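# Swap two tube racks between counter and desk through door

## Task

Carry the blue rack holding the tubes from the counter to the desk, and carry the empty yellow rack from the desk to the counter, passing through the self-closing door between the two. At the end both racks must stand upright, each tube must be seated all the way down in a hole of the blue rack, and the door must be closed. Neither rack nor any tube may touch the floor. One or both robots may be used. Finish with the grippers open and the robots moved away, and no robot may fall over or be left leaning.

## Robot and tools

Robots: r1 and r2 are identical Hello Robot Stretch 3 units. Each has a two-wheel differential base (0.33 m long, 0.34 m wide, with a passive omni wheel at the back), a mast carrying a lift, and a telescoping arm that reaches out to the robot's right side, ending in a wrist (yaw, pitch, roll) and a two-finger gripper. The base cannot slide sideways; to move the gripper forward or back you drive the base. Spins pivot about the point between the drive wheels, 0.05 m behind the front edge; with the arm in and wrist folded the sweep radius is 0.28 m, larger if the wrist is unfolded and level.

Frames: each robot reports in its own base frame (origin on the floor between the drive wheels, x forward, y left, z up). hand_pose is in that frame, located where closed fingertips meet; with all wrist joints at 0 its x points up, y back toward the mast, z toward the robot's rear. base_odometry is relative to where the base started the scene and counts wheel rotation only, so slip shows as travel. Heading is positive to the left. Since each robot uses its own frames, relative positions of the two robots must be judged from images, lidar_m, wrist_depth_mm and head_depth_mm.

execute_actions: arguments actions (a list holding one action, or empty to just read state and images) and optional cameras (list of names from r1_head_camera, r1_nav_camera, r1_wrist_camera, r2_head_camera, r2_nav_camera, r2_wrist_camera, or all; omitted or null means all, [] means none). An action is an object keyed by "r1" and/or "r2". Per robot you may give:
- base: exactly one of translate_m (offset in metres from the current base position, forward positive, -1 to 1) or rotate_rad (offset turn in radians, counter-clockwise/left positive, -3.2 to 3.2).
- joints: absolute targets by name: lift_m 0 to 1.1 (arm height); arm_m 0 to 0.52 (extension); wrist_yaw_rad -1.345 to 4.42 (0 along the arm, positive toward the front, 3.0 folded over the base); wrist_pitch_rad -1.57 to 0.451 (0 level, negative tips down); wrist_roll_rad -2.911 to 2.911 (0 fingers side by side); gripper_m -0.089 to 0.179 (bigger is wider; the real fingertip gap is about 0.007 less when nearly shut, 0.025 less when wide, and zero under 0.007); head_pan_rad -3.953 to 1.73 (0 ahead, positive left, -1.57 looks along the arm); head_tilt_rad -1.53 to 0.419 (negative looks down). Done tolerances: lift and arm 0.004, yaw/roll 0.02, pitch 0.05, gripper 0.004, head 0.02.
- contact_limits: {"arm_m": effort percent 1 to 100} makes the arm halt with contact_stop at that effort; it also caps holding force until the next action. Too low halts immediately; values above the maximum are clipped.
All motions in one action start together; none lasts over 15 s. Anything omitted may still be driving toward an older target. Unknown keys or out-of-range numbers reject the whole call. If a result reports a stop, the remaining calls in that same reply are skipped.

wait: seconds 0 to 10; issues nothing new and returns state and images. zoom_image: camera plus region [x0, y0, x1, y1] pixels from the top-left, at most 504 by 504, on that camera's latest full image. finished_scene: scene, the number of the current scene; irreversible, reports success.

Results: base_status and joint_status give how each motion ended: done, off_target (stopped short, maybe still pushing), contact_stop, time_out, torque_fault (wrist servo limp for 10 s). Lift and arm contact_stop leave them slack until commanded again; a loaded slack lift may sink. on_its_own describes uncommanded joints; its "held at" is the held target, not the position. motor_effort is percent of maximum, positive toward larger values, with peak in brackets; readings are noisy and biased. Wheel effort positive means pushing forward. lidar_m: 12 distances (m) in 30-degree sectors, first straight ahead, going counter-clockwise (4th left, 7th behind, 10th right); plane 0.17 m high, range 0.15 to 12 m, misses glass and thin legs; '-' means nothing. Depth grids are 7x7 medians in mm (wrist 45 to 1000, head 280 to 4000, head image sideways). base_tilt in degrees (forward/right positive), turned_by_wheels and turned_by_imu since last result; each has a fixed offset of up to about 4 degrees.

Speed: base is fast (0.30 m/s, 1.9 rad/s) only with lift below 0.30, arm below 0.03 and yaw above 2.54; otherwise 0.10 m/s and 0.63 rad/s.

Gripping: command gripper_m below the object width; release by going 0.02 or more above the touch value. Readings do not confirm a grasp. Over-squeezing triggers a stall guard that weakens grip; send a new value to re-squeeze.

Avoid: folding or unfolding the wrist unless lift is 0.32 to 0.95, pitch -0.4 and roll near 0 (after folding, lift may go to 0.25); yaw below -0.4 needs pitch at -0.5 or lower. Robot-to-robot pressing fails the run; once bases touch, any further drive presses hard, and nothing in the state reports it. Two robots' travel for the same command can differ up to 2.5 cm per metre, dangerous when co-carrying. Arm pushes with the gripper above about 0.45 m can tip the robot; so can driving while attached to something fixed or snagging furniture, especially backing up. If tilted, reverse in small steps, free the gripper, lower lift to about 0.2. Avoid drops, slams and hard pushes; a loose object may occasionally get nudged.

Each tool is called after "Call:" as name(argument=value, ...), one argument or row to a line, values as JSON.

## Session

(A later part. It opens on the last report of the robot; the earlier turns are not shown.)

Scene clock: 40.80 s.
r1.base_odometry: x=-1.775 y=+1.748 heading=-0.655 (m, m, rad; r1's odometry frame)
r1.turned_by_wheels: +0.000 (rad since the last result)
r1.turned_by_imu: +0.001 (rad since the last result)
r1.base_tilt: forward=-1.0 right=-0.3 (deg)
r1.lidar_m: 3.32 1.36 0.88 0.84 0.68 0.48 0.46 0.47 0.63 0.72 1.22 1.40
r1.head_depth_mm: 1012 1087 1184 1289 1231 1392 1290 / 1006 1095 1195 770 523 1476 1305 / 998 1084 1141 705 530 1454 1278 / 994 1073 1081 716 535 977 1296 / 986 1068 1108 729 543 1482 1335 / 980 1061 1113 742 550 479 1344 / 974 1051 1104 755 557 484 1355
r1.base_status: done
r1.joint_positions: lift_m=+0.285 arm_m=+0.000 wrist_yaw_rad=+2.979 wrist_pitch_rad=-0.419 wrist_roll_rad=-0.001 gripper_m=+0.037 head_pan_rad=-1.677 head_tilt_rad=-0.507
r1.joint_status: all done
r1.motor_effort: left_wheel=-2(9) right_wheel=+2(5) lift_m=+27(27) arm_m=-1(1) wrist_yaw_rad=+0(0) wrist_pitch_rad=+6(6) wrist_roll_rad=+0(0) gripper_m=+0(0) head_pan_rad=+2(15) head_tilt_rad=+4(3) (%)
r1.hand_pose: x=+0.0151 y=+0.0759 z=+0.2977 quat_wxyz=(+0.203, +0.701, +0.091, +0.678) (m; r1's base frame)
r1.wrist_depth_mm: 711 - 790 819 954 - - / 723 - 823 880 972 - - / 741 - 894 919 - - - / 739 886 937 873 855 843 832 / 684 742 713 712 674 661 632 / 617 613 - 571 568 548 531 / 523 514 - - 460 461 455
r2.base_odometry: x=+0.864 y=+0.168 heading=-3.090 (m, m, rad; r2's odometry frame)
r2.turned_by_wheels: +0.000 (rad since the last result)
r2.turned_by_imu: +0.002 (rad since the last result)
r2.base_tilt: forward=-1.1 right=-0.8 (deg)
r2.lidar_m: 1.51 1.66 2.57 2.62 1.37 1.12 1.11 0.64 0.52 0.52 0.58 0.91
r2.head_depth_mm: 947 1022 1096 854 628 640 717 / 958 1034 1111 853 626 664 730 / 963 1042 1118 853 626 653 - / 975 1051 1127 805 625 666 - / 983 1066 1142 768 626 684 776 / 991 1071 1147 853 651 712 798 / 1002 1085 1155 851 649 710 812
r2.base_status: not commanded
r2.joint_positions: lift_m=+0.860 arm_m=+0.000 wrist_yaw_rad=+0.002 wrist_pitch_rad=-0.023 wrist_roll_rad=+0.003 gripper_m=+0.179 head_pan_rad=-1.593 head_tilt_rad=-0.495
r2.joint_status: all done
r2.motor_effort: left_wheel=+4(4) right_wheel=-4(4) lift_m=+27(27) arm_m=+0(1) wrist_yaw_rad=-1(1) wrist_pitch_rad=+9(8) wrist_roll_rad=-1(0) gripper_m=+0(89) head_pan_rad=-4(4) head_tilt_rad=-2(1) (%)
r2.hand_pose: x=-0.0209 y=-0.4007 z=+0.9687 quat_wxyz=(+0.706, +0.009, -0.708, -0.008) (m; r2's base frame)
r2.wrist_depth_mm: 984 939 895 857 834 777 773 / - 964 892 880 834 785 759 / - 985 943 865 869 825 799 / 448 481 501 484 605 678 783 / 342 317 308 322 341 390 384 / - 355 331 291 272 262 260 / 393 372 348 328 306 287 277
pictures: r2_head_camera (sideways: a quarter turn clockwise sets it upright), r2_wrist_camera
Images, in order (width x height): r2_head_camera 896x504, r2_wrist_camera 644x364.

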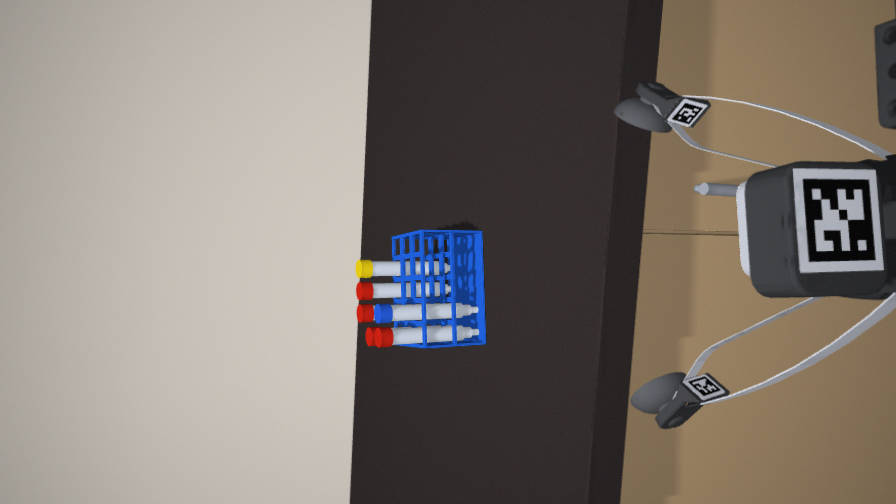

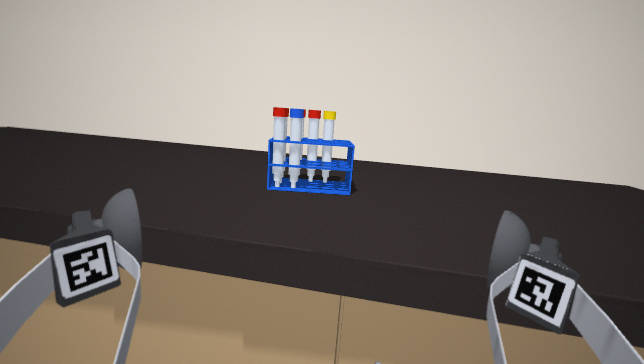

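Call:
execute_actions(
  actions=[
    {"r1":{"base":{"rotate_rad":0.56},"joints":{"lift_m":0.6}},"r2":{"joints":{"lift_m":0.865,"wrist_pitch_rad":-0.13,"arm_m":0.25}}},
  ],
  cameras=["r1_head_camera","r2_head_camera","r2_wrist_camera"],
)

Scene clock: 45.57 s.
r1.base_odometry: x=-1.775 y=+1.748 heading=-0.095 (m, m, rad; r1's odometry frame)
r1.turned_by_wheels: +0.560 (rad since the last result)
r1.turned_by_imu: +0.568 (rad since the last result)
r1.base_tilt: forward=-1.0 right=-0.3 (deg)
r1.lidar_m: 1.31 0.87 0.84 0.66 0.48 0.46 0.48 0.65 0.72 1.23 1.40 3.32
r1.head_depth_mm: 981 1058 1001 682 516 1429 1288 / 1022 1113 1025 692 522 1481 1304 / 1071 1165 1053 644 529 1572 1317 / 1120 1223 1084 674 555 1593 1325 / 1180 1291 1111 701 589 1620 1336 / 1236 1370 1142 742 1835 1631 1348 / 1308 1458 1172 756 1929 1630 1361
r1.base_status: done
r1.joint_positions: lift_m=+0.600 arm_m=+0.000 wrist_yaw_rad=+2.979 wrist_pitch_rad=-0.419 wrist_roll_rad=-0.001 gripper_m=+0.037 head_pan_rad=-1.677 head_tilt_rad=-0.507
r1.joint_status: all done
r1.motor_effort: left_wheel=-2(7) right_wheel=+1(6) lift_m=+38(36) arm_m=+0(2) wrist_yaw_rad=+0(0) wrist_pitch_rad=+6(6) wrist_roll_rad=+0(0) gripper_m=+0(0) head_pan_rad=+2(1) head_tilt_rad=+4(3) (%)
r1.hand_pose: x=+0.0151 y=+0.0760 z=+0.6123 quat_wxyz=(+0.203, +0.701, +0.091, +0.678) (m; r1's base frame)
r1.wrist_depth_mm: 400 - 739 853 813 720 680 / 419 - 774 912 842 762 711 / 432 - 804 - 926 843 775 / 437 510 840 - 978 882 817 / 449 539 962 - - 972 901 / 455 565 - 989 973 955 941 / 458 602 - 835 799 806 791
r2.base_odometry: x=+0.864 y=+0.168 heading=-3.090 (m, m, rad; r2's odometry frame)
r2.turned_by_wheels: +0.000 (rad since the last result)
r2.turned_by_imu: +0.001 (rad since the last result)
r2.base_tilt: forward=-1.1 right=-0.9 (deg)
r2.lidar_m: 1.51 1.65 2.57 2.61 1.38 1.11 1.11 0.64 0.52 0.52 0.57 0.91
r2.head_depth_mm: 949 1022 1097 854 665 - 745 / 957 1031 1108 899 - 660 733 / 966 1039 1119 900 - 664 749 / 973 1050 1128 811 - 686 763 / 982 1063 1141 769 614 687 781 / 989 1069 1147 852 650 698 795 / 1000 1084 1152 851 650 710 813
r2.base_status: not commanded
r2.joint_positions: lift_m=+0.865 arm_m=+0.250 wrist_yaw_rad=+0.001 wrist_pitch_rad=-0.146 wrist_roll_rad=+0.003 gripper_m=+0.179 head_pan_rad=-1.593 head_tilt_rad=-0.495
r2.joint_status: all done
r2.motor_effort: left_wheel=+4(4) right_wheel=-4(4) lift_m=+27(28) arm_m=+3(3) wrist_yaw_rad=-1(2) wrist_pitch_rad=+6(9) wrist_roll_rad=-1(1) gripper_m=+1(0) head_pan_rad=-3(4) head_tilt_rad=-3(1) (%)
r2.hand_pose: x=-0.0213 y=-0.6446 z=+0.9425 quat_wxyz=(+0.704, +0.052, -0.706, -0.052) (m; r2's base frame)
r2.wrist_depth_mm: 696 663 630 592 565 547 525 / 727 698 215 266 599 565 556 / 468 517 225 275 610 588 574 / 289 304 244 278 350 384 412 / 213 218 223 232 239 267 266 / - 162 171 176 181 183 198 / 133 136 139 143 146 149 153
pictures: r1_head_camera (sideways: a quarter turn clockwise sets it upright), r2_head_camera (sideways: a quarter turn clockwise sets it upright), r2_wrist_camera
Images, in order (width x height): r1_head_camera 896x504, r2_head_camera 896x504, r2_wrist_camera 644x364.

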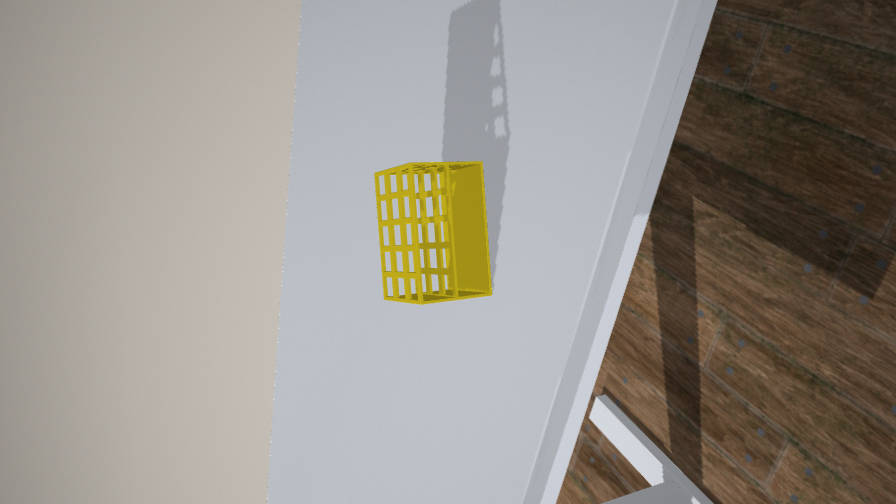

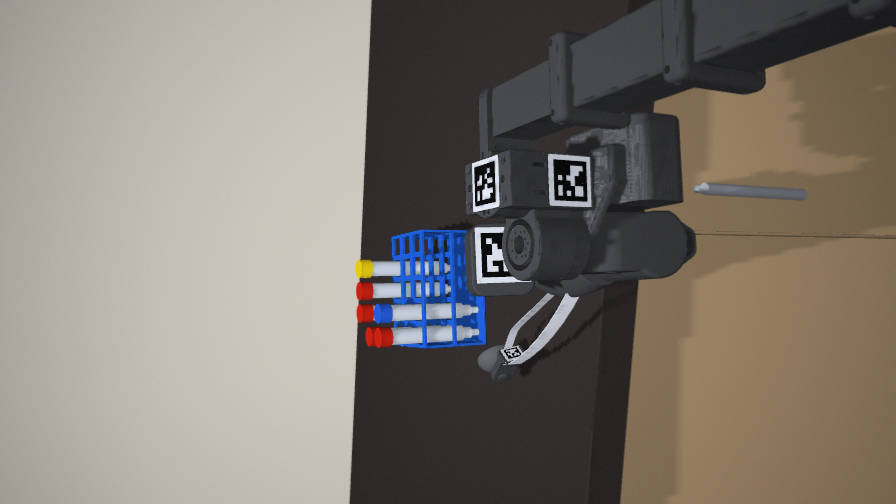

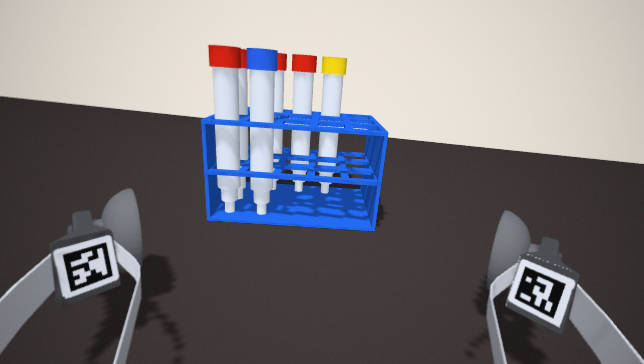

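Call:
zoom_image(
  camera="r2_wrist_camera",
  region=[180, 30, 420, 250],
)

Region (180, 30, 420, 250) of r2_wrist_camera's 644x364 image, scaled by 2.100; it fills the top 462 rows of this view, and the rest is white.

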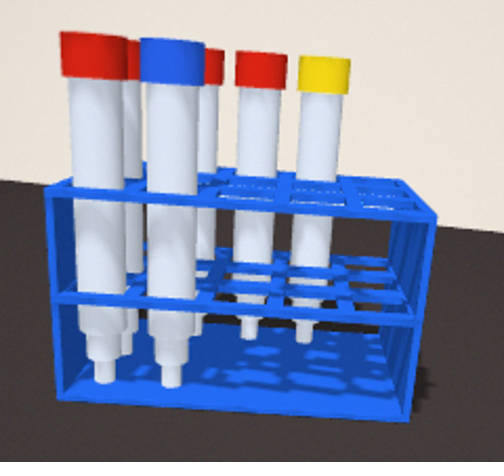

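Call:
execute_actions(
  actions=[
    {"r1":{"joints":{"lift_m":0.93,"wrist_yaw_rad":1.3}},"r2":{"base":{"translate_m":0.021},"joints":{"lift_m":0.86,"arm_m":0.31}}},
  ],
  cameras=["r2_wrist_camera"],
)

Scene clock: 51.07 s.
r1.base_odometry: x=-1.775 y=+1.748 heading=-0.095 (m, m, rad; r1's odometry frame)
r1.turned_by_wheels: +0.000 (rad since the last result)
r1.turned_by_imu: +0.001 (rad since the last result)
r1.base_tilt: forward=-1.0 right=-0.3 (deg)
r1.lidar_m: 1.31 0.87 0.84 0.66 0.48 0.46 0.48 0.65 0.72 1.23 1.40 3.32
r1.head_depth_mm: 975 1060 1002 683 515 - - / 1023 1107 1028 694 522 1566 - / 1068 1162 1055 645 529 1582 - / 1117 1223 1083 674 556 1593 1327 / 1177 1290 1110 702 591 1615 1343 / 1237 1368 1145 743 1822 1626 1448 / 1306 1452 1175 756 1921 1641 1449
r1.base_status: not commanded
r1.joint_positions: lift_m=+0.930 arm_m=+0.000 wrist_yaw_rad=+1.302 wrist_pitch_rad=-0.418 wrist_roll_rad=-0.001 gripper_m=+0.037 head_pan_rad=-1.677 head_tilt_rad=-0.507
r1.joint_status: all done
r1.motor_effort: left_wheel=-2(2) right_wheel=+2(2) lift_m=+38(37) arm_m=+0(1) wrist_yaw_rad=-2(5) wrist_pitch_rad=+6(6) wrist_roll_rad=+0(0) gripper_m=+0(1) head_pan_rad=+2(2) head_tilt_rad=+3(3) (%)
r1.hand_pose: x=+0.1949 y=-0.2052 z=+0.9423 quat_wxyz=(+0.640, +0.536, -0.461, +0.302) (m; r1's base frame)
r1.wrist_depth_mm: 965 - - - - - 862 / 991 - - - - - - / - - - - - - - / - - - - - - - / 978 - - - - - - / - - - - - - - / - - - - - - -
r2.base_odometry: x=+0.843 y=+0.167 heading=-3.089 (m, m, rad; r2's odometry frame)
r2.turned_by_wheels: +0.000 (rad since the last result)
r2.turned_by_imu: +0.002 (rad since the last result)
r2.base_tilt: forward=-1.2 right=-0.9 (deg)
r2.lidar_m: 1.49 1.64 2.54 2.61 1.40 1.14 1.13 0.64 0.53 0.52 0.58 0.92
r2.head_depth_mm: 950 1029 1099 856 652 - 747 / 960 1034 1113 901 - 667 740 / 968 1045 1127 950 - 663 755 / 975 1055 1128 806 - 679 770 / 985 1064 1143 766 626 691 784 / 995 1077 1146 853 650 703 800 / 1004 1089 1153 850 651 715 817
r2.base_status: done
r2.joint_positions: lift_m=+0.860 arm_m=+0.310 wrist_yaw_rad=+0.001 wrist_pitch_rad=-0.146 wrist_roll_rad=+0.003 gripper_m=+0.179 head_pan_rad=-1.593 head_tilt_rad=-0.495
r2.joint_status: all done
r2.motor_effort: left_wheel=+3(9) right_wheel=-4(6) lift_m=+21(22) arm_m=+3(3) wrist_yaw_rad=-1(1) wrist_pitch_rad=+6(6) wrist_roll_rad=-1(2) gripper_m=+1(1) head_pan_rad=-4(4) head_tilt_rad=-2(1) (%)
r2.hand_pose: x=-0.0213 y=-0.7046 z=+0.9377 quat_wxyz=(+0.704, +0.052, -0.706, -0.052) (m; r2's base frame)
r2.wrist_depth_mm: 642 611 561 536 524 505 469 / 673 637 157 203 540 518 494 / 453 485 166 209 538 552 526 / 281 292 170 220 210 362 390 / 205 208 188 207 207 255 254 / - 154 163 169 175 174 190 / 129 130 133 136 140 141 146
pictures: r2_wrist_camera
Images, in order (width x height): r2_wrist_camera 644x364.

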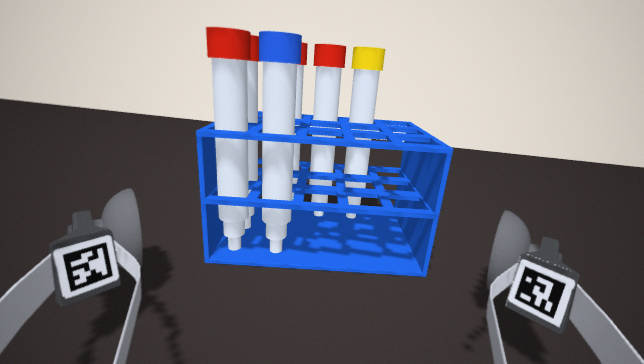

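Call:
execute_actions(
  actions=[
    {"r1":{"joints":{"wrist_yaw_rad":0.0,"wrist_pitch_rad":-0.13,"gripper_m":0.179}},"r2":{"joints":{"arm_m":0.375}}},
  ],
  cameras=["r1_wrist_camera","r2_wrist_camera","r2_head_camera"],
)

Scene clock: 53.47 s.
r1.base_odometry: x=-1.775 y=+1.748 heading=-0.095 (m, m, rad; r1's odometry frame)
r1.turned_by_wheels: +0.000 (rad since the last result)
r1.turned_by_imu: +0.000 (rad since the last result)
r1.base_tilt: forward=-1.0 right=-0.4 (deg)
r1.lidar_m: 1.31 0.87 0.84 0.66 0.48 0.46 0.48 0.65 0.72 1.23 1.40 3.32
r1.head_depth_mm: 978 1057 1005 681 532 - - / 1021 1111 1027 693 531 1518 - / 1069 1164 1053 644 552 - - / 1120 1229 1082 672 556 1595 1302 / 1174 1296 1109 700 585 1606 1336 / 1239 1369 1143 743 622 1628 1344 / 1307 1452 1173 755 1916 1629 1360
r1.base_status: not commanded
r1.joint_positions: lift_m=+0.930 arm_m=+0.000 wrist_yaw_rad=+0.002 wrist_pitch_rad=-0.152 wrist_roll_rad=-0.001 gripper_m=+0.179 head_pan_rad=-1.677 head_tilt_rad=-0.507
r1.joint_status: all done
r1.motor_effort: left_wheel=-2(2) right_wheel=+2(3) lift_m=+38(38) arm_m=-1(0) wrist_yaw_rad=-2(3) wrist_pitch_rad=+7(8) wrist_roll_rad=+0(0) gripper_m=+1(100) head_pan_rad=+2(2) head_tilt_rad=+3(2) (%)
r1.hand_pose: x=-0.0210 y=-0.3950 z=+1.0059 quat_wxyz=(+0.706, +0.055, -0.704, -0.053) (m; r1's base frame)
r1.wrist_depth_mm: - - - - 924 812 729 / - - - - 965 850 719 / - - - - 977 867 757 / 887 768 692 415 549 557 519 / 509 437 411 374 370 353 341 / - 333 294 278 269 261 - / - - - 226 211 205 -
r2.base_odometry: x=+0.843 y=+0.167 heading=-3.089 (m, m, rad; r2's odometry frame)
r2.turned_by_wheels: +0.000 (rad since the last result)
r2.turned_by_imu: +0.001 (rad since the last result)
r2.base_tilt: forward=-1.2 right=-0.9 (deg)
r2.lidar_m: 1.49 1.63 2.54 2.61 1.40 1.14 1.13 0.64 0.53 0.52 0.58 0.92
r2.head_depth_mm: 952 1024 1100 855 679 - - / 961 1036 1110 901 - 667 742 / 969 1044 1123 - 603 663 756 / 975 1054 1126 - 604 678 771 / 986 1067 1144 766 625 690 786 / 994 1073 1151 852 651 703 799 / 1005 1086 1152 851 650 714 816
r2.base_status: not commanded
r2.joint_positions: lift_m=+0.860 arm_m=+0.375 wrist_yaw_rad=+0.001 wrist_pitch_rad=-0.146 wrist_roll_rad=+0.003 gripper_m=+0.179 head_pan_rad=-1.593 head_tilt_rad=-0.495
r2.joint_status: all done
r2.motor_effort: left_wheel=+3(4) right_wheel=-4(4) lift_m=+22(21) arm_m=+3(2) wrist_yaw_rad=-1(1) wrist_pitch_rad=+6(6) wrist_roll_rad=-1(2) gripper_m=+0(0) head_pan_rad=-3(4) head_tilt_rad=-1(1) (%)
r2.hand_pose: x=-0.0213 y=-0.7696 z=+0.9377 quat_wxyz=(+0.704, +0.052, -0.706, -0.052) (m; r2's base frame)
r2.wrist_depth_mm: 560 526 95 473 456 446 427 / 595 558 101 153 480 463 445 / 454 424 106 157 176 485 467 / 277 113 111 124 128 310 389 / 203 116 119 161 156 121 254 / - 129 128 150 153 117 188 / 128 126 130 132 136 138 146
pictures: r1_wrist_camera, r2_head_camera (sideways: a quarter turn clockwise sets it upright), r2_wrist_camera
Images, in order (width x height): r1_wrist_camera 644x364, r2_head_camera 896x504, r2_wrist_camera 644x364.

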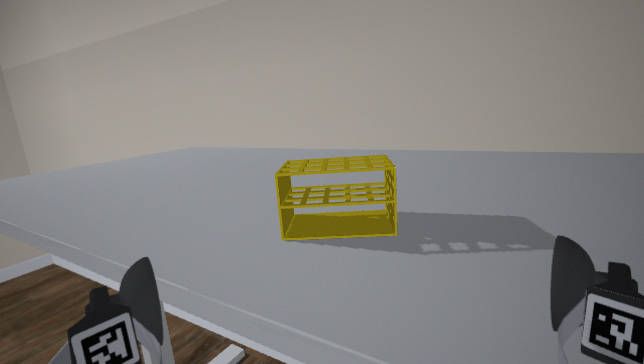

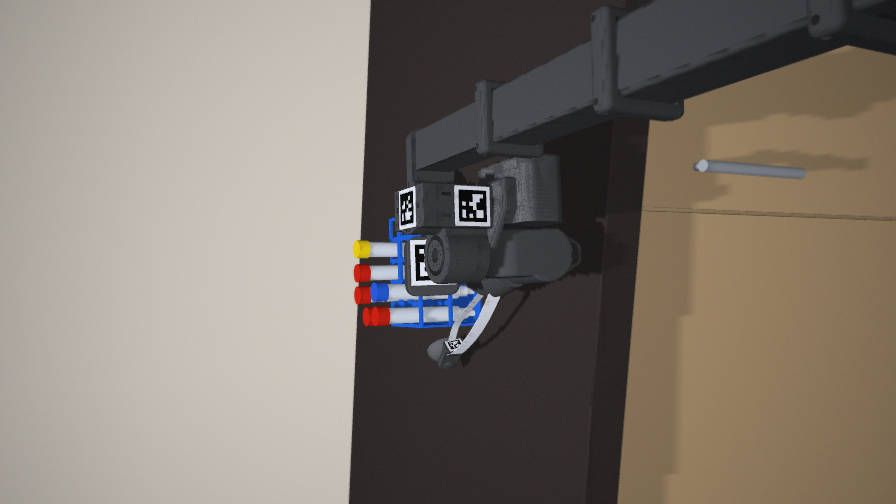

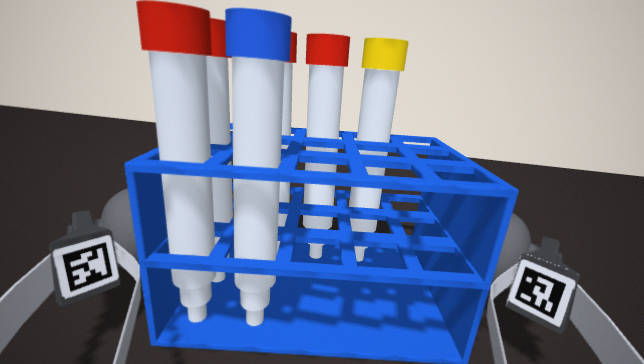

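Call:
execute_actions(
  actions=[
    {"r1":{"joints":{"lift_m":0.905,"arm_m":0.13}},"r2":{"joints":{"gripper_m":0.09}}},
  ],
  cameras=["r1_wrist_camera","r2_wrist_camera","r2_head_camera"],
)

Scene clock: 56.20 s.
r1.base_odometry: x=-1.775 y=+1.748 heading=-0.095 (m, m, rad; r1's odometry frame)
r1.turned_by_wheels: +0.000 (rad since the last result)
r1.turned_by_imu: +0.000 (rad since the last result)
r1.base_tilt: forward=-1.0 right=-0.3 (deg)
r1.lidar_m: 1.31 0.87 0.84 0.65 0.48 0.46 0.48 0.65 0.72 1.24 1.40 3.31
r1.head_depth_mm: 978 1059 1002 698 - - 1272 / 1022 1112 1028 726 - - 1283 / 1067 1163 1056 661 - - 1286 / 1122 1226 1079 678 559 1601 1326 / 1173 1289 1111 728 598 1612 1337 / 1237 1363 1140 742 1825 1627 1356 / 1304 1450 1173 756 1939 1640 1358
r1.base_status: not commanded
r1.joint_positions: lift_m=+0.905 arm_m=+0.130 wrist_yaw_rad=+0.001 wrist_pitch_rad=-0.151 wrist_roll_rad=-0.001 gripper_m=+0.179 head_pan_rad=-1.677 head_tilt_rad=-0.507
r1.joint_status: all done
r1.motor_effort: left_wheel=-2(2) right_wheel=+2(2) lift_m=+26(30) arm_m=+5(7) wrist_yaw_rad=-1(2) wrist_pitch_rad=+7(7) wrist_roll_rad=+0(0) gripper_m=+1(0) head_pan_rad=+2(3) head_tilt_rad=+3(3) (%)
r1.hand_pose: x=-0.0213 y=-0.5243 z=+0.9817 quat_wxyz=(+0.706, +0.054, -0.704, -0.053) (m; r1's base frame)
r1.wrist_depth_mm: - - - 930 787 681 632 / - - - 945 862 730 640 / - - - 987 849 732 648 / 732 646 519 308 304 459 423 / 383 367 311 275 268 294 286 / 261 261 240 231 222 215 - / 199 190 188 181 176 171 -
r2.base_odometry: x=+0.843 y=+0.167 heading=-3.089 (m, m, rad; r2's odometry frame)
r2.turned_by_wheels: +0.000 (rad since the last result)
r2.turned_by_imu: +0.001 (rad since the last result)
r2.base_tilt: forward=-1.1 right=-0.8 (deg)
r2.lidar_m: 1.49 1.64 2.54 2.61 1.40 1.13 1.12 0.64 0.53 0.52 0.58 0.92
r2.head_depth_mm: 951 1025 1099 852 678 - - / 960 1034 1111 900 - 666 740 / 965 1044 1127 - 604 663 758 / 976 1054 1125 - 603 678 771 / 984 1063 1142 777 626 690 786 / 994 1076 1146 850 650 704 801 / 1004 1085 1154 851 651 716 816
r2.base_status: not commanded
r2.joint_positions: lift_m=+0.860 arm_m=+0.375 wrist_yaw_rad=+0.001 wrist_pitch_rad=-0.146 wrist_roll_rad=+0.003 gripper_m=+0.094 head_pan_rad=-1.593 head_tilt_rad=-0.495
r2.joint_status: gripper_m off_target (ended at +0.094, target +0.090)
r2.motor_effort: left_wheel=+3(4) right_wheel=-4(3) lift_m=+22(22) arm_m=+3(3) wrist_yaw_rad=-1(1) wrist_pitch_rad=+6(6) wrist_roll_rad=-2(1) gripper_m=-20(99) head_pan_rad=-4(4) head_tilt_rad=-2(2) (%)
r2.hand_pose: x=-0.0213 y=-0.7696 z=+0.9377 quat_wxyz=(+0.704, +0.052, -0.706, -0.052) (m; r2's base frame)
r2.wrist_depth_mm: 562 541 110 477 470 445 430 / 599 569 114 165 478 459 454 / 446 475 120 170 490 487 464 / 277 265 128 181 178 338 393 / 198 136 134 153 157 239 253 / - 151 150 164 162 - 187 / 127 129 133 136 139 143 148
pictures: r1_wrist_camera, r2_head_camera (sideways: a quarter turn clockwise sets it upright), r2_wrist_camera
Images, in order (width x height): r1_wrist_camera 644x364, r2_head_camera 896x504, r2_wrist_camera 644x364.

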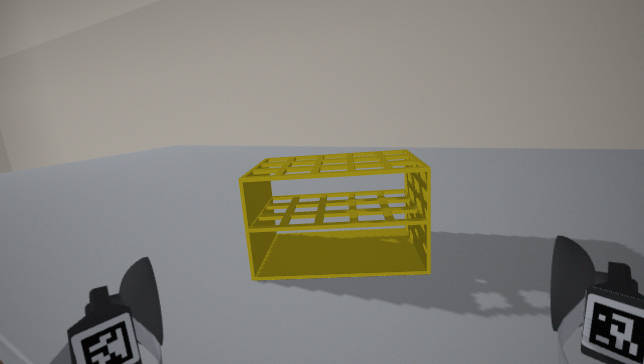

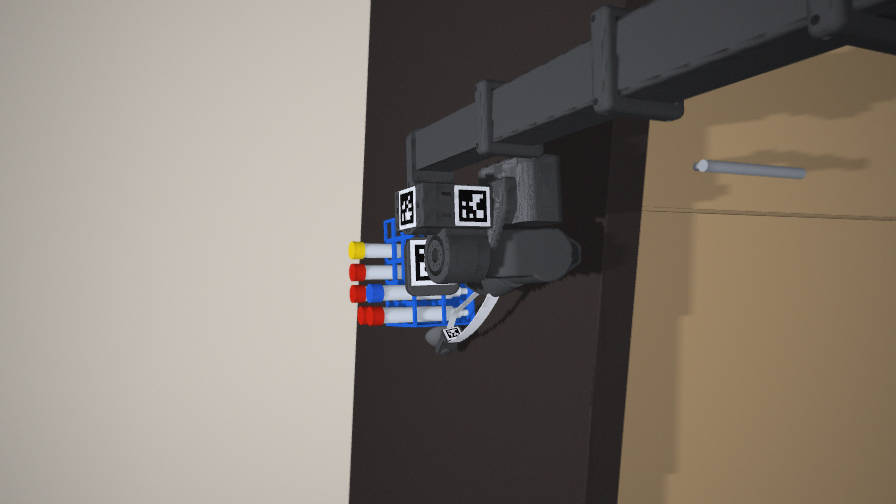

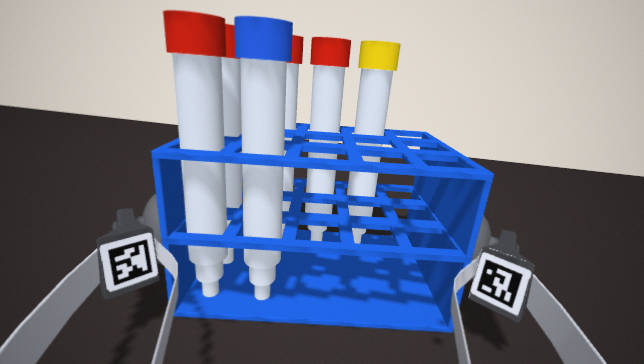

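Call:
execute_actions(
  actions=[
    {"r2":{"joints":{"gripper_m":0.06}}},
  ],
  cameras=["r2_wrist_camera","r1_wrist_camera"],
)

Call:
zoom_image(
  camera="r1_wrist_camera",
  region=[220, 130, 460, 300],
)

Scene clock: 57.77 s.
r1.base_odometry: x=-1.775 y=+1.748 heading=-0.095 (m, m, rad; r1's odometry frame)
r1.turned_by_wheels: +0.000 (rad since the last result)
r1.turned_by_imu: +0.000 (rad since the last result)
r1.base_tilt: forward=-1.0 right=-0.3 (deg)
r1.lidar_m: 1.31 0.88 0.84 0.66 0.48 0.46 0.48 0.65 0.72 1.23 1.40 3.32
r1.head_depth_mm: 977 1058 1006 699 - - 1274 / 1025 1109 1027 728 - - 1284 / 1071 1164 1054 663 - - 1285 / 1119 1225 1082 676 560 1586 1327 / 1179 1291 1112 727 598 1612 1337 / 1238 1369 1141 744 1835 1624 1341 / 1311 1454 1176 756 1920 1635 1357
r1.base_status: not commanded
r1.joint_positions: lift_m=+0.905 arm_m=+0.130 wrist_yaw_rad=+0.001 wrist_pitch_rad=-0.151 wrist_roll_rad=-0.001 gripper_m=+0.179 head_pan_rad=-1.677 head_tilt_rad=-0.507
r1.joint_status: not commanded
r1.motor_effort: left_wheel=-2(2) right_wheel=+3(2) lift_m=+26(26) arm_m=+6(5) wrist_yaw_rad=-1(1) wrist_pitch_rad=+7(7) wrist_roll_rad=+0(0) gripper_m=+1(1) head_pan_rad=+2(1) head_tilt_rad=+3(3) (%)
r1.hand_pose: x=-0.0213 y=-0.5243 z=+0.9817 quat_wxyz=(+0.706, +0.054, -0.704, -0.053) (m; r1's base frame)
r1.wrist_depth_mm: - - - 898 812 730 617 / - - - 978 849 732 653 / - - - 962 845 736 672 / 736 648 516 306 303 455 421 / 384 360 315 274 267 295 285 / 263 263 242 231 224 216 - / 199 190 187 181 175 171 -
r2.base_odometry: x=+0.843 y=+0.167 heading=-3.089 (m, m, rad; r2's odometry frame)
r2.turned_by_wheels: +0.000 (rad since the last result)
r2.turned_by_imu: +0.000 (rad since the last result)
r2.base_tilt: forward=-1.1 right=-0.8 (deg)
r2.lidar_m: 1.49 1.63 2.53 2.61 1.40 1.13 1.13 0.64 0.53 0.52 0.58 0.91
r2.head_depth_mm: 953 1025 1102 853 679 - - / 959 1036 1111 899 - 665 741 / 968 1043 1120 - 603 664 756 / 974 1054 1123 - 603 679 771 / 983 1065 1141 779 626 692 786 / 993 1076 1146 850 649 703 802 / 1002 1087 1151 850 650 715 817
r2.base_status: not commanded
r2.joint_positions: lift_m=+0.860 arm_m=+0.375 wrist_yaw_rad=+0.001 wrist_pitch_rad=-0.146 wrist_roll_rad=+0.003 gripper_m=+0.062 head_pan_rad=-1.593 head_tilt_rad=-0.495
r2.joint_status: all done
r2.motor_effort: left_wheel=+4(3) right_wheel=-4(4) lift_m=+22(22) arm_m=+3(3) wrist_yaw_rad=-1(1) wrist_pitch_rad=+6(6) wrist_roll_rad=-1(2) gripper_m=-32(100) head_pan_rad=-4(3) head_tilt_rad=-2(2) (%)
r2.hand_pose: x=-0.0213 y=-0.7696 z=+0.9377 quat_wxyz=(+0.704, +0.052, -0.706, -0.052) (m; r2's base frame)
r2.wrist_depth_mm: 570 539 111 484 459 450 430 / 608 577 115 167 483 471 444 / 450 466 121 171 495 486 467 / 278 267 129 181 178 337 391 / 198 136 134 156 155 241 251 / - 151 150 163 161 - 186 / 127 130 133 136 139 143 149
pictures: r1_wrist_camera, r2_wrist_camera
Images, in order (width x height): r1_wrist_camera 644x364, r2_wrist_camera 644x364.

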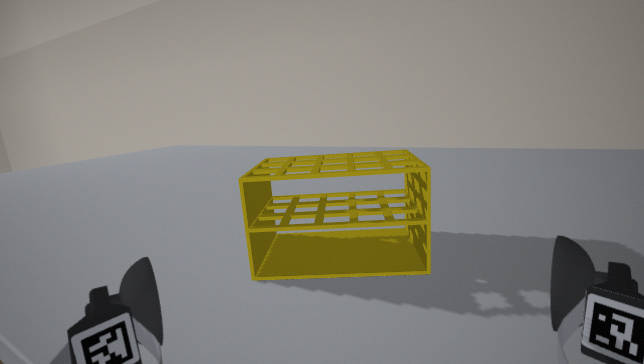

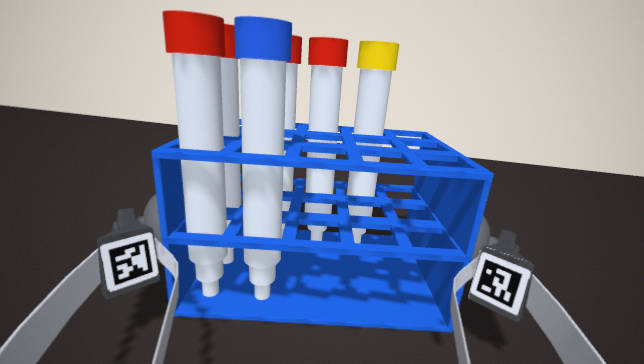

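Region (220, 130, 460, 300) of r1_wrist_camera's 644x364 image, scaled by 2.100; it fills the top 357 rows of this view, and the rest is white.

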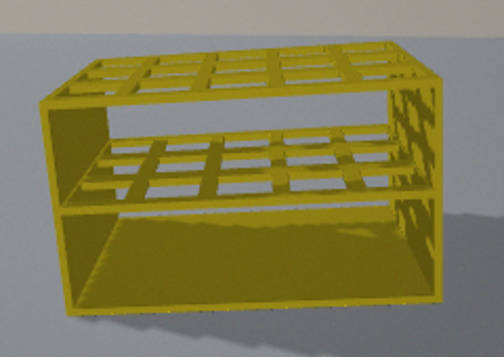

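Call:
execute_actions(
  actions=[
    {"r1":{"base":{"translate_m":-0.008},"joints":{"lift_m":0.897,"arm_m":0.19}},"r2":{"joints":{"lift_m":0.88}}},
  ],
  cameras=["r2_wrist_camera","r1_wrist_camera"],
)

Scene clock: 61.33 s.
r1.base_odometry: x=-1.783 y=+1.749 heading=-0.095 (m, m, rad; r1's odometry frame)
r1.turned_by_wheels: +0.000 (rad since the last result)
r1.turned_by_imu: +0.000 (rad since the last result)
r1.base_tilt: forward=-1.0 right=-0.2 (deg)
r1.lidar_m: 1.32 0.88 0.84 0.65 0.47 0.45 0.47 0.64 0.71 1.23 1.41 3.33
r1.head_depth_mm: 975 1055 1004 748 - 1461 1284 / 1017 1104 1028 764 - 1493 1300 / 1067 1160 1055 740 - 1494 1313 / 1115 1219 1082 665 559 1593 1327 / 1176 1293 1112 713 587 1615 1334 / 1235 1361 1142 742 623 1626 1347 / 1306 1446 1174 755 1875 1645 1359
r1.base_status: done
r1.joint_positions: lift_m=+0.897 arm_m=+0.190 wrist_yaw_rad=+0.000 wrist_pitch_rad=-0.151 wrist_roll_rad=-0.001 gripper_m=+0.179 head_pan_rad=-1.677 head_tilt_rad=-0.507
r1.joint_status: all done
r1.motor_effort: left_wheel=-2(6) right_wheel=+2(5) lift_m=+26(26) arm_m=+6(4) wrist_yaw_rad=+0(1) wrist_pitch_rad=+7(7) wrist_roll_rad=+0(0) gripper_m=+0(0) head_pan_rad=+2(2) head_tilt_rad=+3(3) (%)
r1.hand_pose: x=-0.0214 y=-0.5843 z=+0.9737 quat_wxyz=(+0.706, +0.054, -0.704, -0.053) (m; r1's base frame)
r1.wrist_depth_mm: - - - 846 745 663 590 / - - - 909 769 678 610 / - - - 906 790 703 617 / 704 596 241 242 208 425 397 / 355 336 204 214 203 276 266 / 242 247 204 211 204 201 - / 189 177 175 169 164 159 -
r2.base_odometry: x=+0.843 y=+0.167 heading=-3.089 (m, m, rad; r2's odometry frame)
r2.turned_by_wheels: +0.000 (rad since the last result)
r2.turned_by_imu: +0.001 (rad since the last result)
r2.base_tilt: forward=-1.3 right=-1.0 (deg)
r2.lidar_m: 1.49 1.63 2.54 2.61 1.40 1.14 1.13 0.64 0.53 0.52 0.58 0.92
r2.head_depth_mm: 953 1024 1099 854 678 - 733 / 961 1032 1111 951 604 661 740 / 967 1046 1128 - 604 664 753 / 974 1058 1126 - 607 679 769 / 985 1064 1130 772 627 690 786 / 994 1076 1145 851 650 703 801 / 1002 1087 1154 850 650 715 818
r2.base_status: not commanded
r2.joint_positions: lift_m=+0.880 arm_m=+0.375 wrist_yaw_rad=+0.001 wrist_pitch_rad=-0.157 wrist_roll_rad=+0.003 gripper_m=+0.079 head_pan_rad=-1.593 head_tilt_rad=-0.495
r2.joint_status: all done
r2.on_its_own: gripper_m is held at +0.078, not at your +0.060, by its stall guard, which is still easing
r2.motor_effort: left_wheel=+3(3) right_wheel=-4(4) lift_m=+28(28) arm_m=+3(3) wrist_yaw_rad=-1(1) wrist_pitch_rad=+10(10) wrist_roll_rad=-2(2) gripper_m=-26(30) head_pan_rad=-4(3) head_tilt_rad=-2(1) (%)
r2.hand_pose: x=-0.0213 y=-0.7689 z=+0.9547 quat_wxyz=(+0.704, +0.056, -0.706, -0.056) (m; r2's base frame)
r2.wrist_depth_mm: 565 542 117 481 464 446 427 / 598 568 120 173 480 468 449 / 501 547 125 175 498 496 464 / 313 301 131 183 180 382 436 / 228 138 135 162 157 276 290 / 186 173 148 166 163 - 213 / 145 149 148 150 150 165 173
pictures: r1_wrist_camera, r2_wrist_camera
Images, in order (width x height): r1_wrist_camera 644x364, r2_wrist_camera 644x364.

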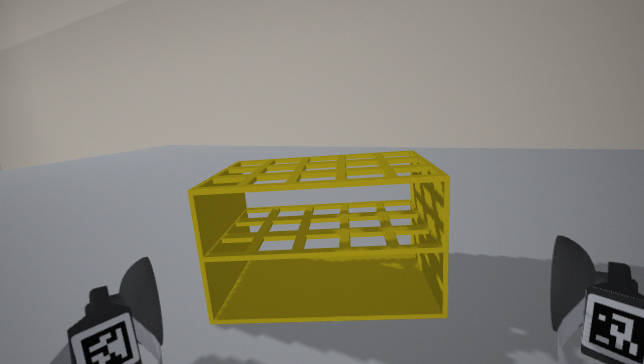

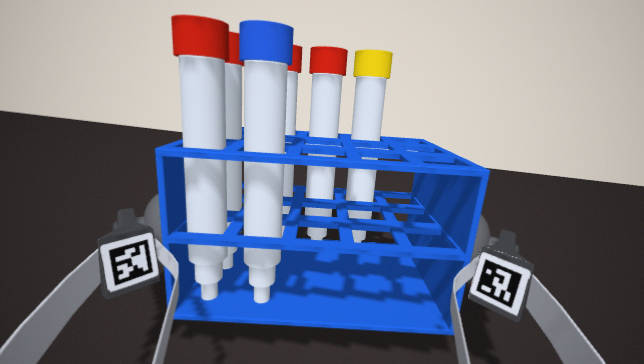

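Call:
execute_actions(
  actions=[
    {"r1":{"base":{"translate_m":0.015}}},
  ],
  cameras=["r2_wrist_camera","r1_wrist_camera"],
)

Scene clock: 62.63 s.
r1.base_odometry: x=-1.768 y=+1.747 heading=-0.095 (m, m, rad; r1's odometry frame)
r1.turned_by_wheels: +0.000 (rad since the last result)
r1.turned_by_imu: +0.000 (rad since the last result)
r1.base_tilt: forward=-0.9 right=-0.3 (deg)
r1.lidar_m: 1.30 0.87 0.84 0.66 0.49 0.47 0.48 0.66 0.72 1.24 1.40 3.32
r1.head_depth_mm: 984 1061 1004 748 - 1456 1287 / 1024 1114 1026 763 - 1494 1303 / 1072 1167 1056 737 - 1492 1316 / 1126 1229 1079 659 581 1586 1326 / 1177 1298 1116 729 589 1612 1338 / 1243 1373 1142 743 1820 1633 1344 / 1312 1460 1176 756 1913 1636 1360
r1.base_status: done
r1.joint_positions: lift_m=+0.897 arm_m=+0.190 wrist_yaw_rad=+0.000 wrist_pitch_rad=-0.151 wrist_roll_rad=-0.001 gripper_m=+0.179 head_pan_rad=-1.677 head_tilt_rad=-0.507
r1.joint_status: not commanded
r1.motor_effort: left_wheel=-2(2) right_wheel=+2(4) lift_m=+27(27) arm_m=+5(6) wrist_yaw_rad=-1(1) wrist_pitch_rad=+7(7) wrist_roll_rad=+0(0) gripper_m=+0(1) head_pan_rad=+2(2) head_tilt_rad=+3(3) (%)
r1.hand_pose: x=-0.0214 y=-0.5843 z=+0.9737 quat_wxyz=(+0.706, +0.054, -0.704, -0.053) (m; r1's base frame)
r1.wrist_depth_mm: - - - 898 770 668 603 / - - - 916 793 673 620 / - - - 913 789 694 630 / 658 593 438 240 209 415 395 / 354 336 227 226 216 253 265 / 241 246 215 210 200 199 - / 189 176 172 169 163 160 -
r2.base_odometry: x=+0.843 y=+0.167 heading=-3.089 (m, m, rad; r2's odometry frame)
r2.turned_by_wheels: +0.000 (rad since the last result)
r2.turned_by_imu: +0.000 (rad since the last result)
r2.base_tilt: forward=-1.2 right=-0.9 (deg)
r2.lidar_m: 1.49 1.64 2.54 2.61 1.40 1.14 1.13 0.64 0.53 0.52 0.58 0.92
r2.head_depth_mm: 950 1025 1103 854 680 - 733 / 959 1033 1113 951 603 661 741 / 966 1045 1124 - 604 663 754 / 977 1053 1129 - 606 679 771 / 984 1068 1135 772 626 691 784 / 993 1071 1144 851 650 702 801 / 1002 1087 1154 850 650 715 819
r2.base_status: not commanded
r2.joint_positions: lift_m=+0.880 arm_m=+0.375 wrist_yaw_rad=+0.001 wrist_pitch_rad=-0.157 wrist_roll_rad=+0.003 gripper_m=+0.086 head_pan_rad=-1.593 head_tilt_rad=-0.495
r2.joint_status: not commanded
r2.on_its_own: gripper_m is held at +0.084, not at your +0.060, by its stall guard, which is still easing
r2.motor_effort: left_wheel=+3(3) right_wheel=-4(4) lift_m=+27(28) arm_m=+3(3) wrist_yaw_rad=-1(0) wrist_pitch_rad=+10(10) wrist_roll_rad=-1(1) gripper_m=-23(25) head_pan_rad=-4(3) head_tilt_rad=-2(1) (%)
r2.hand_pose: x=-0.0213 y=-0.7689 z=+0.9547 quat_wxyz=(+0.704, +0.056, -0.706, -0.056) (m; r2's base frame)
r2.wrist_depth_mm: 572 538 118 486 463 442 430 / 598 573 121 172 487 466 441 / 508 544 125 176 503 494 463 / 316 303 131 184 180 380 436 / 228 138 135 162 156 274 286 / 186 174 147 166 162 - 214 / 145 150 148 148 151 165 172
pictures: r1_wrist_camera, r2_wrist_camera
Images, in order (width x height): r1_wrist_camera 644x364, r2_wrist_camera 644x364.

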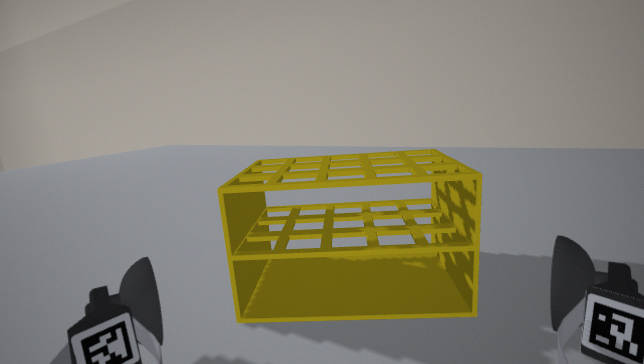

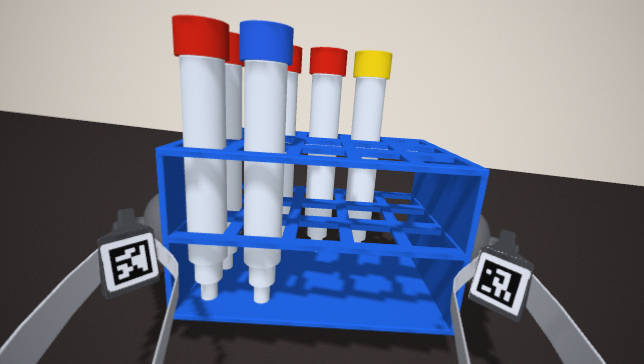

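Call:
execute_actions(
  actions=[
    {"r1":{"joints":{"arm_m":0.245}},"r2":{"joints":{"lift_m":0.89,"wrist_pitch_rad":-0.06}}},
  ],
  cameras=["r2_wrist_camera","r1_wrist_camera"],
)

Call:
execute_actions(
  actions=[
    {"r1":{"joints":{"gripper_m":0.085}},"r2":{"joints":{"arm_m":0.25}}},
  ],
  cameras=["r2_wrist_camera","r1_wrist_camera"],
)

Scene clock: 65.27 s.
r1.base_odometry: x=-1.768 y=+1.747 heading=-0.095 (m, m, rad; r1's odometry frame)
r1.turned_by_wheels: +0.000 (rad since the last result)
r1.turned_by_imu: +0.000 (rad since the last result)
r1.base_tilt: forward=-1.0 right=-0.3 (deg)
r1.lidar_m: 1.30 0.87 0.84 0.66 0.48 0.47 0.48 0.66 0.72 1.23 1.40 3.30
r1.head_depth_mm: 981 1063 1005 748 - 1467 1285 / 1024 1114 1029 - - 1513 1299 / 1072 1172 1052 - - 1580 1314 / 1124 1230 1083 654 558 1590 1328 / 1185 1296 1111 731 588 1614 1338 / 1241 1374 1146 743 1830 1622 1344 / 1309 1453 1179 756 1922 1625 1360
r1.base_status: not commanded
r1.joint_positions: lift_m=+0.897 arm_m=+0.245 wrist_yaw_rad=+0.000 wrist_pitch_rad=-0.151 wrist_roll_rad=-0.001 gripper_m=+0.179 head_pan_rad=-1.677 head_tilt_rad=-0.507
r1.joint_status: all done
r1.motor_effort: left_wheel=-2(2) right_wheel=+2(2) lift_m=+26(26) arm_m=+5(6) wrist_yaw_rad=-1(1) wrist_pitch_rad=+6(7) wrist_roll_rad=+0(0) gripper_m=+0(0) head_pan_rad=+2(1) head_tilt_rad=+3(3) (%)
r1.hand_pose: x=-0.0214 y=-0.6393 z=+0.9737 quat_wxyz=(+0.706, +0.054, -0.704, -0.053) (m; r1's base frame)
r1.wrist_depth_mm: - - 971 811 707 629 565 / - - - 869 726 661 573 / - - - 835 762 669 589 / 684 606 535 184 156 375 394 / 355 333 139 193 165 126 263 / 244 238 146 188 150 127 - / 189 175 133 156 153 130 -
r2.base_odometry: x=+0.843 y=+0.167 heading=-3.089 (m, m, rad; r2's odometry frame)
r2.turned_by_wheels: +0.000 (rad since the last result)
r2.turned_by_imu: +0.001 (rad since the last result)
r2.base_tilt: forward=-1.2 right=-0.8 (deg)
r2.lidar_m: 1.49 1.64 2.54 2.61 1.40 1.14 1.12 0.64 0.53 0.52 0.58 0.92
r2.head_depth_mm: 951 1026 1100 855 - - 733 / 958 1034 1112 - 614 658 741 / 969 1043 1132 - 625 664 755 / 980 1055 1110 - 609 678 771 / 985 1064 1126 771 625 691 784 / 991 1074 1143 851 650 703 800 / 1003 1086 1151 850 651 715 815
r2.base_status: not commanded
r2.joint_positions: lift_m=+0.890 arm_m=+0.375 wrist_yaw_rad=+0.001 wrist_pitch_rad=-0.095 wrist_roll_rad=+0.003 gripper_m=+0.092 head_pan_rad=-1.593 head_tilt_rad=-0.495
r2.joint_status: all done
r2.on_its_own: gripper_m is held at +0.091, not at your +0.060, by its stall guard, which is not easing now
r2.motor_effort: left_wheel=+4(3) right_wheel=-4(4) lift_m=+28(29) arm_m=+3(3) wrist_yaw_rad=+0(1) wrist_pitch_rad=+13(14) wrist_roll_rad=-2(1) gripper_m=-21(21) head_pan_rad=-4(4) head_tilt_rad=-2(2) (%)
r2.hand_pose: x=-0.0213 y=-0.7724 z=+0.9803 quat_wxyz=(+0.705, +0.034, -0.707, -0.034) (m; r2's base frame)
r2.wrist_depth_mm: 560 536 126 485 469 449 430 / 599 566 125 178 490 472 445 / 621 586 128 181 504 489 466 / 412 397 133 190 182 497 490 / 289 138 137 166 158 357 371 / 226 208 147 168 164 - 267 / 174 179 176 175 180 199 209
pictures: r1_wrist_camera, r2_wrist_camera
Images, in order (width x height): r1_wrist_camera 644x364, r2_wrist_camera 644x364.

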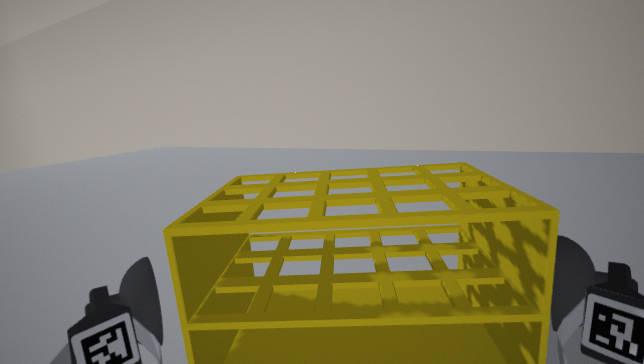

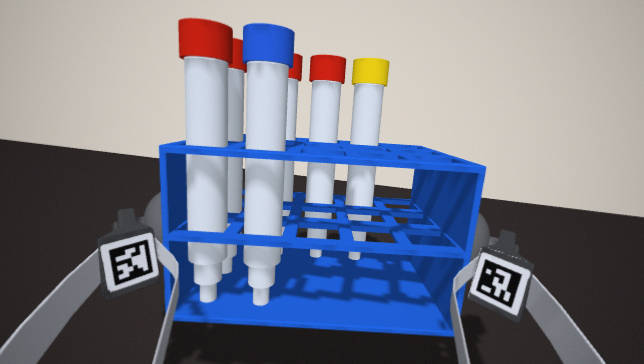

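Scene clock: 67.43 s.
r1.base_odometry: x=-1.768 y=+1.747 heading=-0.095 (m, m, rad; r1's odometry frame)
r1.turned_by_wheels: +0.000 (rad since the last result)
r1.turned_by_imu: +0.000 (rad since the last result)
r1.base_tilt: forward=-1.0 right=-0.3 (deg)
r1.lidar_m: 1.30 0.87 0.84 0.66 0.48 0.47 0.48 0.66 0.72 1.24 1.40 3.31
r1.head_depth_mm: 983 1062 1005 750 - 1466 1289 / 1023 1115 1027 - - 1514 1302 / 1071 1167 1055 - - 1567 1314 / 1124 1234 1082 674 558 1596 1320 / 1177 1301 1111 699 590 1611 1337 / 1241 1375 1144 741 1821 1624 1348 / 1312 1457 1179 757 1930 1630 1358
r1.base_status: not commanded
r1.joint_positions: lift_m=+0.897 arm_m=+0.245 wrist_yaw_rad=+0.000 wrist_pitch_rad=-0.151 wrist_roll_rad=-0.001 gripper_m=+0.090 head_pan_rad=-1.677 head_tilt_rad=-0.507
r1.joint_status: gripper_m off_target (ended at +0.090, target +0.085)
r1.motor_effort: left_wheel=-2(2) right_wheel=+2(2) lift_m=+27(26) arm_m=+5(5) wrist_yaw_rad=+0(1) wrist_pitch_rad=+6(6) wrist_roll_rad=+0(0) gripper_m=-27(100) head_pan_rad=+2(2) head_tilt_rad=+3(3) (%)
r1.hand_pose: x=-0.0214 y=-0.6393 z=+0.9737 quat_wxyz=(+0.706, +0.054, -0.704, -0.053) (m; r1's base frame)
r1.wrist_depth_mm: - - 951 814 719 639 565 / - - - 833 740 641 578 / - - - 905 765 680 598 / 670 597 490 188 185 381 400 / 355 336 159 187 187 140 263 / 241 238 151 156 146 125 196 / 183 - 155 164 160 147 -
r2.base_odometry: x=+0.843 y=+0.167 heading=-3.089 (m, m, rad; r2's odometry frame)
r2.turned_by_wheels: +0.000 (rad since the last result)
r2.turned_by_imu: +0.001 (rad since the last result)
r2.base_tilt: forward=-1.2 right=-0.9 (deg)
r2.lidar_m: 1.49 1.63 2.54 2.61 1.40 1.14 1.13 0.64 0.53 0.52 0.58 0.92
r2.head_depth_mm: 953 1026 1098 855 - - 737 / 957 1038 1112 951 - 655 740 / 967 1044 1121 949 - 668 757 / 977 1052 1120 700 - 683 769 / 985 1061 1139 712 626 690 783 / 993 1076 1148 850 650 702 801 / 1004 1085 1156 850 650 715 817
r2.base_status: not commanded
r2.joint_positions: lift_m=+0.890 arm_m=+0.250 wrist_yaw_rad=+0.001 wrist_pitch_rad=-0.094 wrist_roll_rad=+0.003 gripper_m=+0.092 head_pan_rad=-1.593 head_tilt_rad=-0.495
r2.joint_status: all done
r2.on_its_own: gripper_m is held at +0.091, not at your +0.060, by its stall guard, which is not easing now
r2.motor_effort: left_wheel=+4(4) right_wheel=-4(4) lift_m=+28(27) arm_m=-3(4) wrist_yaw_rad=+0(1) wrist_pitch_rad=+13(13) wrist_roll_rad=-1(2) gripper_m=-20(20) head_pan_rad=-3(3) head_tilt_rad=-2(1) (%)
r2.hand_pose: x=-0.0213 y=-0.6482 z=+0.9805 quat_wxyz=(+0.706, +0.034, -0.707, -0.033) (m; r2's base frame)
r2.wrist_depth_mm: 699 669 126 610 575 549 534 / 745 690 125 178 602 578 561 / 751 722 128 182 608 592 575 / 416 400 133 189 182 524 581 / 288 137 136 166 159 359 374 / 227 209 146 168 165 - 265 / 175 179 178 176 181 200 208
pictures: r1_wrist_camera, r2_wrist_camera
Images, in order (width x height): r1_wrist_camera 644x364, r2_wrist_camera 644x364.

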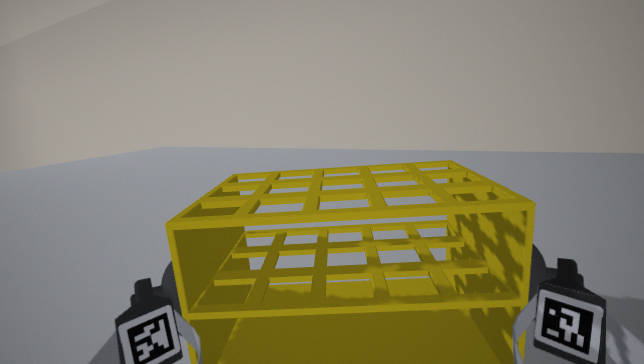

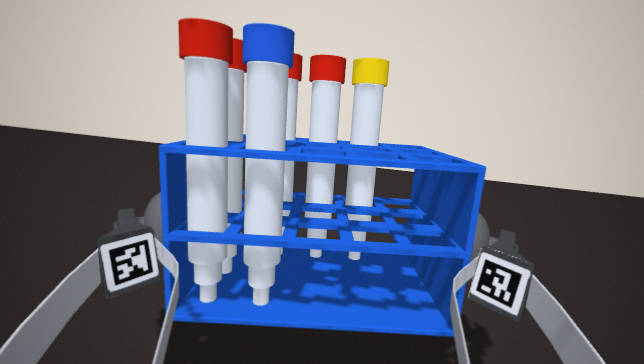

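Call:
execute_actions(
  actions=[
    {"r1":{"joints":{"lift_m":0.93}},"r2":{"joints":{"arm_m":0.515,"wrist_yaw_rad":0.8,"gripper_m":0.07}}},
  ],
  cameras=["r2_wrist_camera","r1_wrist_camera"],
)

Scene clock: 72.93 s.
r1.base_odometry: x=-1.768 y=+1.747 heading=-0.095 (m, m, rad; r1's odometry frame)
r1.turned_by_wheels: +0.000 (rad since the last result)
r1.turned_by_imu: +0.001 (rad since the last result)
r1.base_tilt: forward=-1.0 right=-0.3 (deg)
r1.lidar_m: 1.30 0.87 0.84 0.66 0.49 0.47 0.48 0.66 0.72 1.24 1.40 3.31
r1.head_depth_mm: 981 1063 1038 - 500 1429 1292 / 1029 1113 1107 - 496 1511 1303 / 1072 1168 1134 - 501 1582 1311 / 1124 1228 1093 657 556 1592 1322 / 1182 1294 1108 694 588 1606 1333 / 1244 1371 1141 742 1822 1632 1345 / 1311 1451 1177 756 1922 1625 1356
r1.base_status: not commanded
r1.joint_positions: lift_m=+0.930 arm_m=+0.245 wrist_yaw_rad=+0.000 wrist_pitch_rad=-0.155 wrist_roll_rad=-0.001 gripper_m=+0.100 head_pan_rad=-1.677 head_tilt_rad=-0.507
r1.joint_status: all done
r1.on_its_own: gripper_m is held at +0.099, not at your +0.085, by its stall guard, which is not easing now
r1.motor_effort: left_wheel=-2(2) right_wheel=+2(3) lift_m=+39(37) arm_m=+6(6) wrist_yaw_rad=+0(0) wrist_pitch_rad=+8(8) wrist_roll_rad=+0(0) gripper_m=-22(22) head_pan_rad=+2(2) head_tilt_rad=+3(3) (%)
r1.hand_pose: x=-0.0214 y=-0.6390 z=+1.0050 quat_wxyz=(+0.706, +0.055, -0.704, -0.055) (m; r1's base frame)
r1.wrist_depth_mm: - - 993 838 728 640 568 / - - - 860 760 656 577 / - - - 900 748 670 592 / 854 746 602 487 182 517 508 / 446 421 159 197 190 153 334 / 311 300 150 199 146 130 247 / 235 - 154 165 161 150 -
r2.base_odometry: x=+0.843 y=+0.167 heading=-3.089 (m, m, rad; r2's odometry frame)
r2.turned_by_wheels: +0.000 (rad since the last result)
r2.turned_by_imu: +0.001 (rad since the last result)
r2.base_tilt: forward=-1.1 right=-0.8 (deg)
r2.lidar_m: 1.49 1.64 2.54 2.62 1.40 1.14 1.13 0.64 0.53 0.52 0.58 0.92
r2.head_depth_mm: 952 1025 1096 855 - - 739 / 960 1034 1114 - 597 661 741 / 966 1042 1111 809 626 664 755 / 977 1054 1124 772 626 678 770 / 983 1067 1143 772 628 691 787 / 993 1072 1132 809 649 703 800 / 1001 1086 1138 809 649 716 815
r2.base_status: not commanded
r2.joint_positions: lift_m=+0.890 arm_m=+0.515 wrist_yaw_rad=+0.799 wrist_pitch_rad=-0.094 wrist_roll_rad=+0.003 gripper_m=+0.084 head_pan_rad=-1.593 head_tilt_rad=-0.495
r2.joint_status: gripper_m off_target (ended at +0.084, target +0.070); the others done
r2.on_its_own: gripper_m is held at +0.084, not at your +0.070, by its stall guard, which is still easing
r2.motor_effort: left_wheel=+3(4) right_wheel=-4(4) lift_m=+27(27) arm_m=+3(4) wrist_yaw_rad=+0(3) wrist_pitch_rad=+13(13) wrist_roll_rad=-2(1) gripper_m=-4(99) head_pan_rad=-4(4) head_tilt_rad=-2(1) (%)
r2.hand_pose: x=+0.1598 y=-0.8360 z=+0.9806 quat_wxyz=(+0.663, +0.306, -0.638, +0.244) (m; r2's base frame)
r2.wrist_depth_mm: 922 - 124 706 510 403 332 / 985 - 124 178 506 412 331 / 768 848 128 181 497 413 339 / 415 402 133 187 181 395 344 / 283 138 137 180 158 356 340 / 227 207 146 168 164 - 268 / 173 179 176 175 178 197 208
pictures: r1_wrist_camera, r2_wrist_camera
Images, in order (width x height): r1_wrist_camera 644x364, r2_wrist_camera 644x364.

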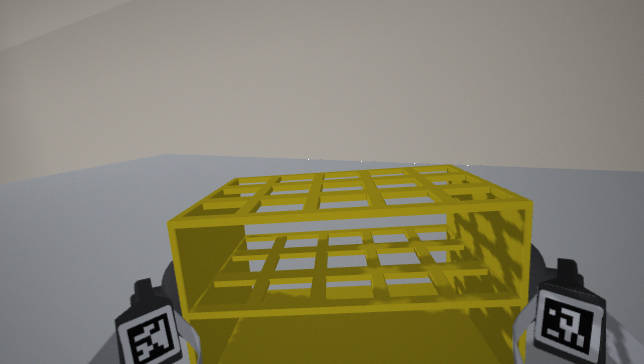

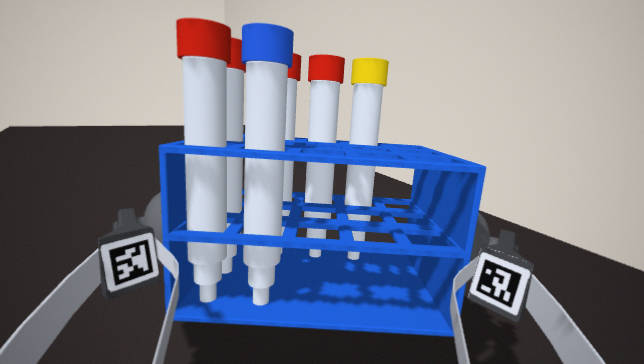

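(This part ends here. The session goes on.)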